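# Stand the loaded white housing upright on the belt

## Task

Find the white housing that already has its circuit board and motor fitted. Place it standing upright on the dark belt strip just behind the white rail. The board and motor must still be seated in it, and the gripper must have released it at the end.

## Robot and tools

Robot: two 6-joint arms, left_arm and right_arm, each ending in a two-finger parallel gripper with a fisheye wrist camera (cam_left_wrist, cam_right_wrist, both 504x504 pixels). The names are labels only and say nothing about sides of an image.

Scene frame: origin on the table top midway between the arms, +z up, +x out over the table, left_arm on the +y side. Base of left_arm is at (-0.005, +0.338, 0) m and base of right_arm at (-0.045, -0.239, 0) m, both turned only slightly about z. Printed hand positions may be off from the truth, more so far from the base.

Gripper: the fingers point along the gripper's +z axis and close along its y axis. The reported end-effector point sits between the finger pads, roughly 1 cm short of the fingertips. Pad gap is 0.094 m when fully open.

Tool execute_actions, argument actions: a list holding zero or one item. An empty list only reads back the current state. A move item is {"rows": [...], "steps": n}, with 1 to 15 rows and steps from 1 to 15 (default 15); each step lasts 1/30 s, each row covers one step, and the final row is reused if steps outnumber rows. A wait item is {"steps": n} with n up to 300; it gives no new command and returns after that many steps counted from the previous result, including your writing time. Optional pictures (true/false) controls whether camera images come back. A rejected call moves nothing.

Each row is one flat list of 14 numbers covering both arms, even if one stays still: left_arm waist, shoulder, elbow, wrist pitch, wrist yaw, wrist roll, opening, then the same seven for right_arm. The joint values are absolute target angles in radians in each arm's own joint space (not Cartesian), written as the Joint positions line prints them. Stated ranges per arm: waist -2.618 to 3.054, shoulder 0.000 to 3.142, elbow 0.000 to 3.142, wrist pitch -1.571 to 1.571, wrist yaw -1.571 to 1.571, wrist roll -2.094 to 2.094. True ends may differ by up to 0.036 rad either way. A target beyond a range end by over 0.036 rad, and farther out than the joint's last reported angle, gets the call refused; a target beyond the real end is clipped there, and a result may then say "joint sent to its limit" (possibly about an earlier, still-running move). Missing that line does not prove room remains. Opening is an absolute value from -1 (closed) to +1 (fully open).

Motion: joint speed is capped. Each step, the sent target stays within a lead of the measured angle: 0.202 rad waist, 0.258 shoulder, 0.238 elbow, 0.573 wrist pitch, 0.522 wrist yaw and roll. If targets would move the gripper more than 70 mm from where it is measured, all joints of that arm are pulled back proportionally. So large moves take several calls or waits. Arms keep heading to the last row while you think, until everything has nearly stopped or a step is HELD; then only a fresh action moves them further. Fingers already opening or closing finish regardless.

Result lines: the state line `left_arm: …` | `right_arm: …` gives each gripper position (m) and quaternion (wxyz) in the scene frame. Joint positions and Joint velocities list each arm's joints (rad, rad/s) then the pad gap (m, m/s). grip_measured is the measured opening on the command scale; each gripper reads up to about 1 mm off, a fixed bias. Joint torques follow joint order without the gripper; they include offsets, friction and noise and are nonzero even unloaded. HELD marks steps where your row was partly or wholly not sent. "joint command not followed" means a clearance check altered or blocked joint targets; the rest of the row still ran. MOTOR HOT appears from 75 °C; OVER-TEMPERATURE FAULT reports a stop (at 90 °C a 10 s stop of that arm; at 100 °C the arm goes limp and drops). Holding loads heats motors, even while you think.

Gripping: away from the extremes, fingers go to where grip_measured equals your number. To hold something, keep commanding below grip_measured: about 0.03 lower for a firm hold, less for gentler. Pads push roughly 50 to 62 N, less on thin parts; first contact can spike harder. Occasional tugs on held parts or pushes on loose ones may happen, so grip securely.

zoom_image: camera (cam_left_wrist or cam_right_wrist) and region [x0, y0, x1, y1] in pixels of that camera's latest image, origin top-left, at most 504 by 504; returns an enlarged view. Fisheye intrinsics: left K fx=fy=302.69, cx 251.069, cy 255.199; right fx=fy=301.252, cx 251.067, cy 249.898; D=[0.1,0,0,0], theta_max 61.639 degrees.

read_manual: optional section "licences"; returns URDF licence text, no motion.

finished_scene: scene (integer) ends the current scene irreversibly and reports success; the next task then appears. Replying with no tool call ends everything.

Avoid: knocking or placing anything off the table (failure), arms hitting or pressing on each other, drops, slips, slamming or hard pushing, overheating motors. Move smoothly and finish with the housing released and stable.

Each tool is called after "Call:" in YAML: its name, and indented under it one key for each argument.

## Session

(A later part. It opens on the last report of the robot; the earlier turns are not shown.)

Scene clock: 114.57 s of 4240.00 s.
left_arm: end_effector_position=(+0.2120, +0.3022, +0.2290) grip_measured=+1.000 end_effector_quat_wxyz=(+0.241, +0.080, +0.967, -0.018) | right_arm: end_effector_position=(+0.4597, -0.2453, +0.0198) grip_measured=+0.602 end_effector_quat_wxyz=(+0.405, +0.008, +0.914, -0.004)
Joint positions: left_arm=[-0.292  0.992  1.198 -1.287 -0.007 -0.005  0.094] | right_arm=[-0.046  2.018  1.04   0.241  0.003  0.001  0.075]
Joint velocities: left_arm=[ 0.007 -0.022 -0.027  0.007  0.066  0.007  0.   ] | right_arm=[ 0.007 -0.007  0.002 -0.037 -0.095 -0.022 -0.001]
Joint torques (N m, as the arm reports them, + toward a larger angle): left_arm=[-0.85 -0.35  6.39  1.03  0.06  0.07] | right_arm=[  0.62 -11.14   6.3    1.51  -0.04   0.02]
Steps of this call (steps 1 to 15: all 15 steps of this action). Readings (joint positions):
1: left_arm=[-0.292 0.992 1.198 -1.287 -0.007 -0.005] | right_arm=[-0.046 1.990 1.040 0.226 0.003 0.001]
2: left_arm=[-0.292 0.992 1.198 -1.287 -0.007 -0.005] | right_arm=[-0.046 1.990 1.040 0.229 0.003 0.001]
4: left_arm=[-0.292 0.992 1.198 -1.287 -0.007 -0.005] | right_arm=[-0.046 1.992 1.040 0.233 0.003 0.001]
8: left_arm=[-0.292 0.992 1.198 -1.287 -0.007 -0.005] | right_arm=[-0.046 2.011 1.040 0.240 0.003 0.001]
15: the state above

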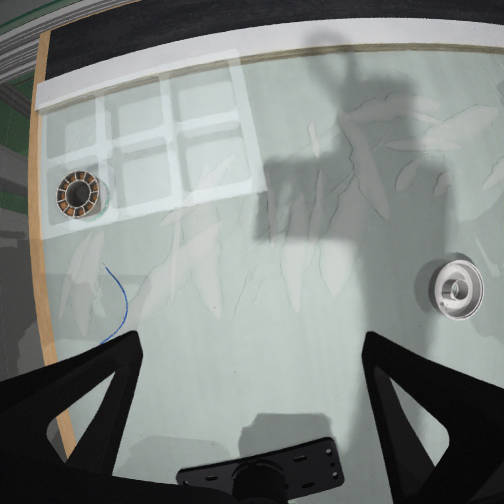

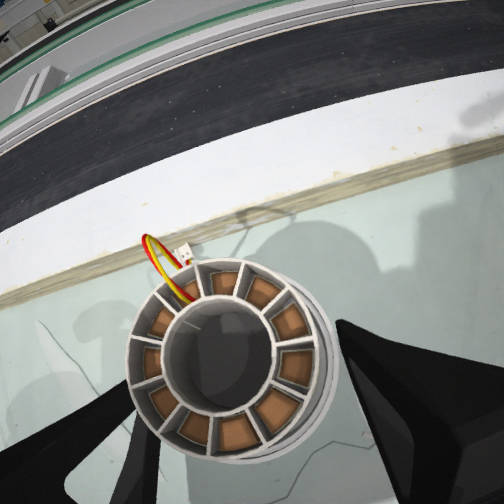

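Call:
execute_actions:
  actions:
    - {"rows":[[-0.3,1,1.2,-1.3,0,0,1,-0.04,2.03,1.04,0.245,0,0,0.55],[-0.3,1,1.2,-1.3,0,0,1,-0.04,2.03,1.04,0.245,0,0,0.52],[-0.3,1,1.2,-1.3,0,0,1,-0.04,2.03,1.04,0.245,0,0,0.49],[-0.3,1,1.2,-1.3,0,0,1,-0.04,2.03,1.04,0.245,0,0,0.46],[-0.3,1,1.2,-1.3,0,0,1,-0.04,2.03,1.04,0.245,0,0,0.43],[-0.3,1,1.2,-1.3,0,0,1,-0.04,2.03,1.04,0.245,0,0,0.4],[-0.3,1,1.2,-1.3,0,0,1,-0.04,2.03,1.04,0.245,0,0,0.38]],"steps":12}
  pictures: false

Call:
execute_actions:
  actions:
    - {"rows":[[-0.3,1,1.2,-1.3,0,0,1,-0.04,2,1.07,0.22,0,0,0.38],[-0.3,1,1.2,-1.3,0,0,1,-0.04,1.98,1.08,0.19,0,0,0.38],[-0.3,1,1.2,-1.3,0,0,1,-0.04,1.96,1.09,0.16,0,0,0.38],[-0.3,1,1.2,-1.3,0,0,1,-0.04,1.945,1.11,0.13,0,0,0.38],[-0.3,1,1.2,-1.3,0,0,1,-0.04,1.93,1.13,0.1,0,0,0.38],[-0.3,1,1.2,-1.3,0,0,1,-0.04,1.92,1.15,0.07,0,0,0.38],[-0.3,1,1.2,-1.3,0,0,1,-0.04,1.91,1.17,0.04,0,0,0.38],[-0.3,1,1.2,-1.3,0,0,1,-0.04,1.91,1.2,0.01,0,0,0.38],[-0.3,1,1.2,-1.3,0,0,1,-0.04,1.92,1.23,-0.02,0,0,0.38],[-0.3,1,1.2,-1.3,0,0,1,-0.04,1.94,1.28,-0.04,0,0,0.38],[-0.3,1,1.2,-1.3,0,0,1,-0.04,1.97,1.33,-0.06,0,0,0.38],[-0.3,1,1.2,-1.3,0,0,1,-0.04,2,1.38,-0.08,0,0,0.38],[-0.3,1,1.2,-1.3,0,0,1,-0.04,2.03,1.43,-0.1,0,0,0.38],[-0.3,1,1.2,-1.3,0,0,1,-0.04,2.06,1.48,-0.12,0,0,0.38],[-0.3,1,1.2,-1.3,0,0,1,-0.04,2.09,1.53,-0.14,0,0,0.38]]}
  pictures: false

Call:
execute_actions:
  actions:
    - {"rows":[[-0.3,1,1.2,-1.3,0,0,1,-0.04,2.12,1.58,-0.16,0,0,0.38],[-0.3,1,1.2,-1.3,0,0,1,-0.04,2.155,1.635,-0.18,0,0,0.38],[-0.3,1,1.2,-1.3,0,0,1,-0.04,2.19,1.69,-0.2,0,0,0.38],[-0.3,1,1.2,-1.3,0,0,1,-0.04,2.225,1.745,-0.22,0,0,0.38],[-0.3,1,1.2,-1.3,0,0,1,-0.04,2.26,1.8,-0.24,0,0,0.38],[-0.3,1,1.2,-1.3,0,0,1,-0.04,2.295,1.855,-0.26,0,0,0.38],[-0.3,1,1.2,-1.3,0,0,1,-0.04,2.33,1.91,-0.28,0,0,0.38],[-0.3,1,1.2,-1.3,0,0,1,-0.04,2.365,1.965,-0.3,0,0,0.38],[-0.3,1,1.2,-1.3,0,0,1,-0.04,2.4,2.02,-0.32,0,0,0.38],[-0.3,1,1.2,-1.3,0,0,1,-0.04,2.435,2.075,-0.34,0,0,0.38],[-0.3,1,1.2,-1.3,0,0,1,-0.04,2.47,2.13,-0.36,0,0,0.38],[-0.3,1,1.2,-1.3,0,0,1,-0.04,2.5,2.185,-0.38,0,0,0.38],[-0.3,1,1.2,-1.3,0,0,1,-0.04,2.53,2.235,-0.4,0,0,0.38],[-0.3,1,1.2,-1.3,0,0,1,-0.04,2.55,2.27,-0.41,0,0,0.38],[-0.3,1,1.2,-1.3,0,0,1,-0.04,2.57,2.3,-0.42,0,0,0.38]]}
  pictures: false

Call:
execute_actions:
  actions:
    - {"steps":12}

Scene clock: 136.83 s of 4240.00 s.
left_arm: end_effector_position=(+0.2120, +0.3022, +0.2290) grip_measured=+1.000 end_effector_quat_wxyz=(+0.241, +0.080, +0.967, -0.018) | right_arm: end_effector_position=(+0.4597, -0.2453, +0.0198) grip_measured=+0.414 end_effector_quat_wxyz=(+0.405, +0.008, +0.914, -0.004)
Joint positions: left_arm=[-0.292  0.992  1.198 -1.287 -0.007 -0.005  0.094] | right_arm=[-0.046  2.018  1.04   0.241  0.003  0.001  0.066]
Joint velocities: left_arm=[ 0.002 -0.007  0.002 -0.007  0.007  0.095  0.   ] | right_arm=[0.007 0.002 0.007 0.037 0.022 0.037 0.001]
Joint torques (N m, as the arm reports them, + toward a larger angle): left_arm=[-0.75 -0.52  6.52  1.05  0.05  0.05] | right_arm=[  0.62 -10.77   6.59   1.52  -0.04   0.02]
Steps of this call (steps 1 to 15: the robot went on to your last target; steps 16 to 90: nothing new was sent; then 18.87 s passed at rest; steps 91 to 102: all 12 steps of this action). Readings (joint positions):
91: left_arm=[-0.292 0.992 1.198 -1.287 -0.007 -0.005] | right_arm=[-0.046 2.018 1.040 0.241 0.003 0.001]
92: left_arm=[-0.292 0.992 1.198 -1.287 -0.007 -0.005] | right_arm=[-0.046 2.018 1.040 0.241 0.003 0.001]
94: left_arm=[-0.292 0.992 1.198 -1.287 -0.007 -0.005] | right_arm=[-0.046 2.018 1.040 0.241 0.003 0.001]
98: left_arm=[-0.292 0.992 1.198 -1.287 -0.007 -0.005] | right_arm=[-0.046 2.018 1.040 0.241 0.003 0.001]
102: the state above

Scene clock: 137.33 s of 4240.00 s.
left_arm: end_effector_position=(+0.2120, +0.3022, +0.2290) grip_measured=+1.000 end_effector_quat_wxyz=(+0.241, +0.080, +0.967, -0.018) | right_arm: end_effector_position=(+0.5211, -0.2462, +0.1108) grip_measured=+0.414 end_effector_quat_wxyz=(+0.433, +0.008, +0.901, -0.004)
Joint positions: left_arm=[-0.292  0.992  1.198 -1.287 -0.007 -0.005  0.094] | right_arm=[-0.046  2.027  1.423 -0.071  0.003  0.001  0.066]
Joint velocities: left_arm=[ 0.007  0.007  0.012 -0.022  0.022  0.022  0.   ] | right_arm=[ 0.012  0.681  1.59  -0.374 -0.037 -0.037  0.   ]
Joint torques (N m, as the arm reports them, + toward a larger angle): left_arm=[-0.54 -0.61  6.44  1.03  0.02  0.06] | right_arm=[  0.62 -11.1    8.78   1.47  -0.07   0.03]
Steps of this call (steps 1 to 15: all 15 steps of this action). Readings (joint positions):
1: left_arm=[-0.292 0.992 1.198 -1.287 -0.007 -0.005] | right_arm=[-0.046 2.018 1.040 0.240 0.003 0.001]
2: left_arm=[-0.292 0.992 1.198 -1.287 -0.007 -0.005] | right_arm=[-0.046 2.018 1.043 0.235 0.003 0.001]
4: left_arm=[-0.292 0.992 1.198 -1.287 -0.007 -0.005] | right_arm=[-0.046 2.011 1.057 0.199 0.003 0.001]
8: left_arm=[-0.292 0.992 1.198 -1.287 -0.007 -0.005] | right_arm=[-0.046 1.973 1.116 0.081 0.003 0.001]
15: the state above

Scene clock: 137.83 s of 4240.00 s.
left_arm: end_effector_position=(+0.2120, +0.3022, +0.2290) grip_measured=+1.000 end_effector_quat_wxyz=(+0.241, +0.080, +0.967, -0.018) | right_arm: end_effector_position=(+0.6336, -0.2477, +0.0781) grip_measured=+0.414 end_effector_quat_wxyz=(+0.418, +0.008, +0.908, -0.004)
Joint positions: left_arm=[-0.292  0.992  1.198 -1.287 -0.007 -0.005  0.094] | right_arm=[-0.046  2.549  2.203 -0.362  0.003  0.001  0.066]
Joint velocities: left_arm=[-0.012  0.002 -0.017 -0.051  0.051  0.095  0.   ] | right_arm=[-0.012  0.735  1.106 -0.505 -0.022 -0.066 -0.001]
Joint torques (N m, as the arm reports them, + toward a larger angle): left_arm=[-0.74 -0.53  6.52  1.03  0.08  0.07] | right_arm=[  0.62 -20.33  10.94   1.65  -0.04   0.01]
Steps of this call (steps 1 to 15: all 15 steps of this action). Readings (joint positions):
1: left_arm=[-0.292 0.992 1.198 -1.287 -0.007 -0.005] | right_arm=[-0.046 2.052 1.478 -0.083 0.003 0.001]
2: left_arm=[-0.292 0.992 1.198 -1.287 -0.007 -0.005] | right_arm=[-0.046 2.080 1.531 -0.097 0.003 0.001]
4: left_arm=[-0.292 0.992 1.198 -1.287 -0.007 -0.005] | right_arm=[-0.046 2.146 1.639 -0.130 0.003 0.001]
8: left_arm=[-0.292 0.992 1.198 -1.287 -0.007 -0.005] | right_arm=[-0.046 2.298 1.852 -0.211 0.003 0.001]
15: the state above

Scene clock: 138.23 s of 4240.00 s.
left_arm: end_effector_position=(+0.2120, +0.3022, +0.2290) grip_measured=+1.000 end_effector_quat_wxyz=(+0.241, +0.080, +0.967, -0.018) | right_arm: end_effector_position=(+0.6324, -0.2477, +0.0675) grip_measured=+0.414 end_effector_quat_wxyz=(+0.398, +0.008, +0.917, -0.004)
Joint positions: left_arm=[-0.292  0.992  1.198 -1.287 -0.007 -0.005  0.094] | right_arm=[-0.046  2.588  2.267 -0.431  0.003  0.001  0.066]
Joint velocities: left_arm=[ 0.007 -0.012 -0.017  0.051 -0.007 -0.11   0.   ] | right_arm=[ 0.007 -0.012 -0.012  0.037  0.037 -0.066 -0.001]
Joint torques (N m, as the arm reports them, + toward a larger angle): left_arm=[-0.76 -0.51  6.4   1.05  0.07  0.06] | right_arm=[  0.63 -19.83  11.34   1.62  -0.04   0.02]
Steps of this call (steps 1 to 12: the robot went on to your last target). Readings (joint positions):
1: left_arm=[-0.292 0.992 1.198 -1.287 -0.007 -0.005] | right_arm=[-0.046 2.569 2.232 -0.374 0.003 0.001]
2: left_arm=[-0.292 0.992 1.198 -1.287 -0.007 -0.005] | right_arm=[-0.046 2.580 2.246 -0.385 0.003 0.001]
4: left_arm=[-0.292 0.992 1.198 -1.287 -0.007 -0.005] | right_arm=[-0.046 2.588 2.256 -0.406 0.003 0.001]
8: left_arm=[-0.292 0.992 1.198 -1.287 -0.007 -0.005] | right_arm=[-0.046 2.588 2.264 -0.429 0.003 0.001]
12: the state above

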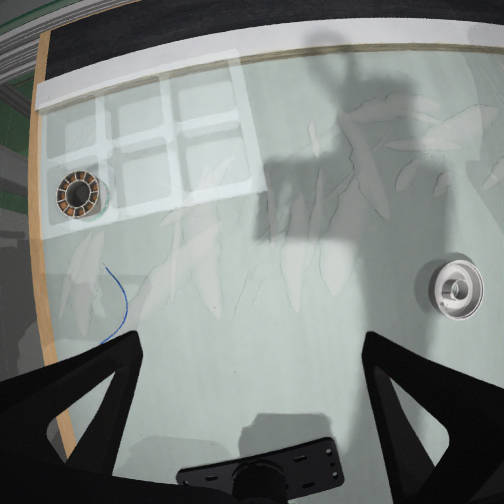

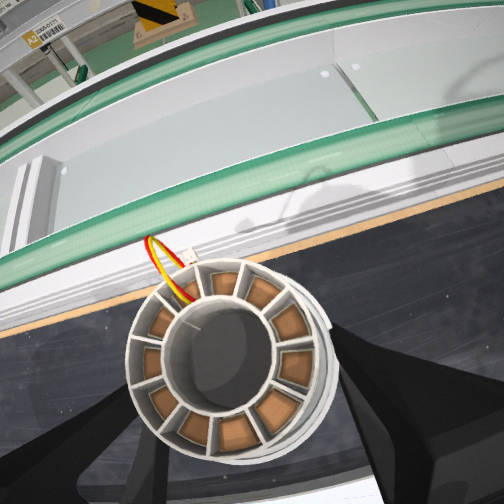

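Call:
execute_actions:
  actions:
    - {"rows":[[-0.3,1,1.2,-1.3,0,0,1,-0.04,2.585,2.27,-0.38,0,0,0.38],[-0.3,1,1.2,-1.3,0,0,1,-0.04,2.592,2.27,-0.37,0,0,0.38],[-0.3,1,1.2,-1.3,0,0,1,-0.04,2.6,2.27,-0.36,0,0,0.38],[-0.3,1,1.2,-1.3,0,0,1,-0.04,2.608,2.27,-0.35,0,0,0.38],[-0.3,1,1.2,-1.3,0,0,1,-0.04,2.616,2.27,-0.34,0,0,0.38],[-0.3,1,1.2,-1.3,0,0,1,-0.04,2.624,2.27,-0.33,0,0,0.38],[-0.3,1,1.2,-1.3,0,0,1,-0.04,2.632,2.27,-0.32,0,0,0.38],[-0.3,1,1.2,-1.3,0,0,1,-0.04,2.64,2.27,-0.31,0,0,0.38],[-0.3,1,1.2,-1.3,0,0,1,-0.04,2.647,2.27,-0.3,0,0,0.38],[-0.3,1,1.2,-1.3,0,0,1,-0.04,2.654,2.27,-0.3,0,0,0.38],[-0.3,1,1.2,-1.3,0,0,1,-0.04,2.66,2.27,-0.3,0,0,0.38],[-0.3,1,1.2,-1.3,0,0,1,-0.04,2.665,2.27,-0.3,0,0,0.38],[-0.3,1,1.2,-1.3,0,0,1,-0.04,2.67,2.27,-0.3,0,0,0.38],[-0.3,1,1.2,-1.3,0,0,1,-0.04,2.675,2.27,-0.3,0,0,0.38],[-0.3,1,1.2,-1.3,0,0,1,-0.04,2.68,2.27,-0.3,0,0,0.38]]}
  pictures: false

Call:
execute_actions:
  actions:
    - {"steps":12}

Scene clock: 144.30 s of 4240.00 s.
left_arm: end_effector_position=(+0.2120, +0.3022, +0.2290) grip_measured=+1.000 end_effector_quat_wxyz=(+0.241, +0.080, +0.967, -0.018) | right_arm: end_effector_position=(+0.6415, -0.2478, +0.0231) grip_measured=+0.414 end_effector_quat_wxyz=(+0.398, +0.008, +0.917, -0.004)
Joint positions: left_arm=[-0.292  0.992  1.198 -1.287 -0.007 -0.005  0.094] | right_arm=[-0.046  2.68   2.267 -0.338  0.003  0.001  0.066]
Joint velocities: left_arm=[-0.012  0.002  0.007  0.051 -0.051 -0.022  0.   ] | right_arm=[ 0.007  0.095 -0.002  0.447 -0.051  0.007 -0.001]
Joint torques (N m, as the arm reports them, + toward a larger angle): left_arm=[-0.81 -0.5   6.44  1.01  0.09  0.06] | right_arm=[  0.62 -19.46   8.3    1.23  -0.02   0.02]
Steps of this call (steps 1 to 30: the robot went on to your last target; steps 31 to 90: nothing new was sent; then 2.57 s passed at rest; steps 91 to 105: all 15 steps of this action). Readings (joint positions):
91: left_arm=[-0.292 0.992 1.198 -1.287 -0.007 -0.005] | right_arm=[-0.046 2.588 2.267 -0.435 0.003 0.001]
92: left_arm=[-0.292 0.992 1.198 -1.287 -0.007 -0.005] | right_arm=[-0.046 2.589 2.267 -0.430 0.003 0.001]
94: left_arm=[-0.292 0.992 1.198 -1.287 -0.007 -0.005] | right_arm=[-0.046 2.593 2.267 -0.414 0.003 0.001]
98: left_arm=[-0.292 0.992 1.198 -1.287 -0.007 -0.005] | right_arm=[-0.046 2.618 2.267 -0.374 0.003 0.001]
105: the state above

Scene clock: 144.70 s of 4240.00 s.
left_arm: end_effector_position=(+0.2120, +0.3022, +0.2290) grip_measured=+1.000 end_effector_quat_wxyz=(+0.241, +0.080, +0.967, -0.018) | right_arm: end_effector_position=(+0.6427, -0.2478, +0.0240) grip_measured=+0.414 end_effector_quat_wxyz=(+0.402, +0.008, +0.916, -0.004)
Joint positions: left_arm=[-0.292  0.992  1.198 -1.287 -0.007 -0.005  0.094] | right_arm=[-0.046  2.681  2.267 -0.33   0.002  0.001  0.066]
Joint velocities: left_arm=[ 0.007 -0.007 -0.007 -0.022 -0.007  0.022  0.   ] | right_arm=[ 0.017 -0.007 -0.002 -0.007 -0.007  0.022  0.001]
Joint torques (N m, as the arm reports them, + toward a larger angle): left_arm=[-0.72 -0.55  6.38  1.05  0.04  0.05] | right_arm=[  0.59 -18.66   8.27   1.72  -0.02   0.02]
Steps of this call (steps 1 to 12: the robot went on to your last target). Readings (joint positions):
1: left_arm=[-0.292 0.992 1.198 -1.287 -0.007 -0.005] | right_arm=[-0.046 2.681 2.267 -0.331 0.003 0.001]
2: left_arm=[-0.292 0.992 1.198 -1.287 -0.007 -0.005] | right_arm=[-0.046 2.681 2.267 -0.330 0.002 0.001]
4: left_arm=[-0.292 0.992 1.198 -1.287 -0.007 -0.005] | right_arm=[-0.046 2.681 2.267 -0.330 0.002 0.001]
8: left_arm=[-0.292 0.992 1.198 -1.287 -0.007 -0.005] | right_arm=[-0.046 2.681 2.267 -0.330 0.002 0.001]
12: the state above

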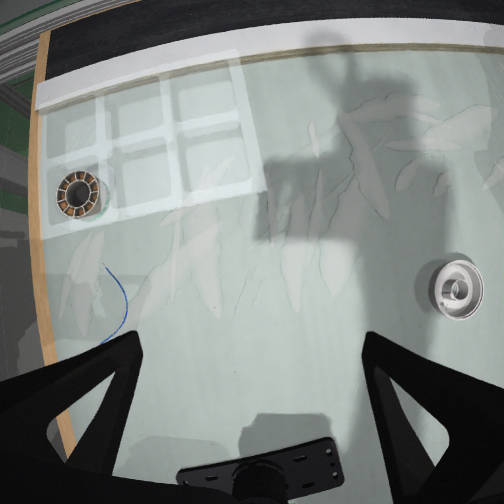

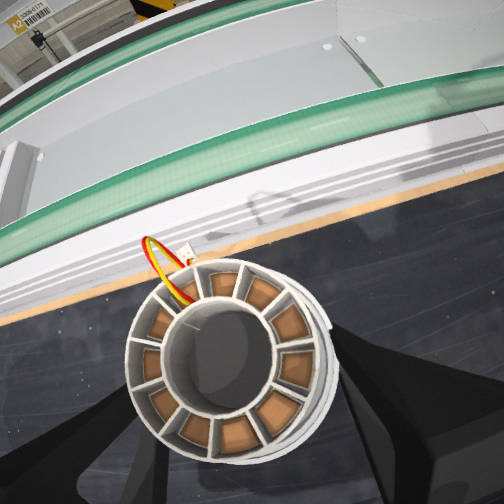

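Touched down. Release and retreat.

Call:
execute_actions:
  actions:
    - {"rows":[[-0.3,1,1.2,-1.3,0,0,1,-0.04,2.69,2.27,-0.33,0,0,0.38],[-0.3,1,1.2,-1.3,0,0,1,-0.04,2.69,2.27,-0.33,0,0,0.38],[-0.3,1,1.2,-1.3,0,0,1,-0.04,2.69,2.27,-0.33,0,0,0.38],[-0.3,1,1.2,-1.3,0,0,1,-0.04,2.69,2.27,-0.33,0,0,0.45],[-0.3,1,1.2,-1.3,0,0,1,-0.04,2.68,2.27,-0.33,0,0,0.9],[-0.3,1,1.2,-1.3,0,0,1,-0.04,2.68,2.27,-0.33,0,0,0.9],[-0.3,1,1.2,-1.3,0,0,1,-0.04,2.66,2.27,-0.33,0,0,0.9],[-0.3,1,1.2,-1.3,0,0,1,-0.04,2.63,2.25,-0.35,0,0,0.9],[-0.3,1,1.2,-1.3,0,0,1,-0.04,2.6,2.22,-0.37,0,0,0.9],[-0.3,1,1.2,-1.3,0,0,1,-0.04,2.56,2.19,-0.39,0,0,0.9],[-0.3,1,1.2,-1.3,0,0,1,-0.04,2.52,2.16,-0.41,0,0,0.9],[-0.3,1,1.2,-1.3,0,0,1,-0.04,2.48,2.13,-0.43,0,0,0.9],[-0.3,1,1.2,-1.3,0,0,1,-0.04,2.44,2.1,-0.45,0,0,0.9],[-0.3,1,1.2,-1.3,0,0,1,-0.04,2.4,2.07,-0.47,0,0,0.9],[-0.3,1,1.2,-1.3,0,0,1,-0.04,2.36,2.04,-0.49,0,0,0.9]]}
  pictures: false

Call:
execute_actions:
  actions:
    - {"steps":10}

Scene clock: 153.47 s of 4240.00 s.
left_arm: end_effector_position=(+0.2120, +0.3022, +0.2290) grip_measured=+1.000 end_effector_quat_wxyz=(+0.241, +0.080, +0.967, -0.018) | right_arm: end_effector_position=(+0.5999, -0.2472, +0.0501) grip_measured=+0.898 end_effector_quat_wxyz=(+0.358, +0.008, +0.934, -0.003)
Joint positions: left_arm=[-0.292  0.992  1.198 -1.287 -0.007 -0.005  0.094] | right_arm=[-0.046  2.493  2.08  -0.427  0.002  0.001  0.089]
Joint velocities: left_arm=[-0.012 -0.007  0.012 -0.066  0.037 -0.095  0.   ] | right_arm=[-0.007 -1.204 -0.852 -0.608 -0.022 -0.007  0.   ]
Joint torques (N m, as the arm reports them, + toward a larger angle): left_arm=[-0.65 -0.55  6.38  1.04  0.06  0.05] | right_arm=[  0.67 -23.15   8.8    1.51  -0.03   0.03]
Steps of this call (steps 1 to 15: the robot went on to your last target; steps 16 to 90: nothing new was sent; then 5.27 s passed at rest; steps 91 to 105: all 15 steps of this action). Readings (joint positions):
91: left_arm=[-0.292 0.992 1.198 -1.287 -0.007 -0.005] | right_arm=[-0.046 2.682 2.267 -0.331 0.002 0.001]
92: left_arm=[-0.292 0.992 1.198 -1.287 -0.007 -0.005] | right_arm=[-0.046 2.683 2.267 -0.331 0.002 0.001]
94: left_arm=[-0.292 0.992 1.198 -1.287 -0.007 -0.005] | right_arm=[-0.046 2.683 2.267 -0.330 0.002 0.001]
98: left_arm=[-0.292 0.992 1.198 -1.287 -0.007 -0.005] | right_arm=[-0.046 2.681 2.265 -0.330 0.002 0.001]
105: the state above

Scene clock: 153.80 s of 4240.00 s.
left_arm: end_effector_position=(+0.2120, +0.3022, +0.2290) grip_measured=+1.000 end_effector_quat_wxyz=(+0.241, +0.080, +0.967, -0.018) | right_arm: end_effector_position=(+0.5915, -0.2471, +0.1171) grip_measured=+0.898 end_effector_quat_wxyz=(+0.390, +0.008, +0.921, -0.004)
Joint positions: left_arm=[-0.292  0.992  1.198 -1.287 -0.007 -0.005  0.094] | right_arm=[-0.046  2.354  2.051 -0.466  0.002  0.001  0.089]
Joint velocities: left_arm=[-0.002 -0.022 -0.027 -0.081 -0.022  0.022  0.   ] | right_arm=[ 0.027  0.061 -0.002 -0.227 -0.022 -0.037 -0.001]
Joint torques (N m, as the arm reports them, + toward a larger angle): left_arm=[-0.78 -0.44  6.5   1.04  0.06  0.06] | right_arm=[  0.62 -16.3    7.06   1.4   -0.04   0.02]
Steps of this call (steps 1 to 10: the robot went on to your last target). Readings (joint positions):
1: left_arm=[-0.292 0.992 1.198 -1.287 -0.007 -0.005] | right_arm=[-0.046 2.454 2.059 -0.447 0.002 0.001]
2: left_arm=[-0.292 0.992 1.198 -1.287 -0.007 -0.005] | right_arm=[-0.046 2.424 2.051 -0.461 0.002 0.001]
4: left_arm=[-0.292 0.992 1.198 -1.287 -0.007 -0.005] | right_arm=[-0.046 2.380 2.051 -0.463 0.002 0.001]
8: left_arm=[-0.292 0.992 1.198 -1.287 -0.007 -0.005] | right_arm=[-0.046 2.351 2.051 -0.458 0.002 0.001]
10: the state above

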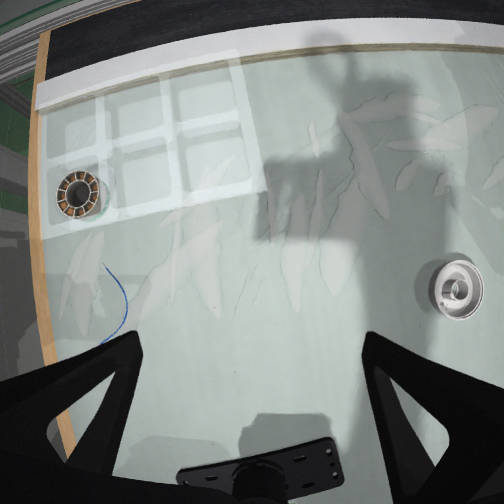

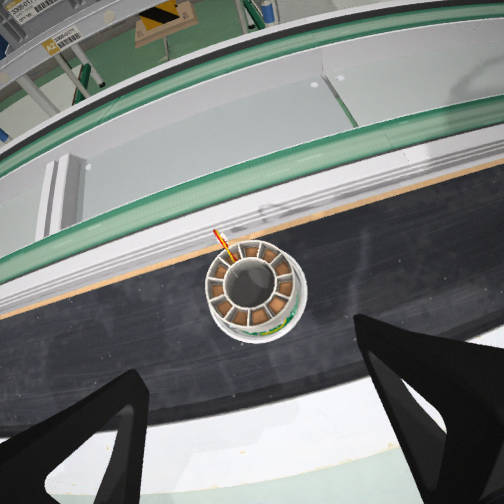

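Call:
finished_scene:
  scene: 1

The scene is finished: the task was done.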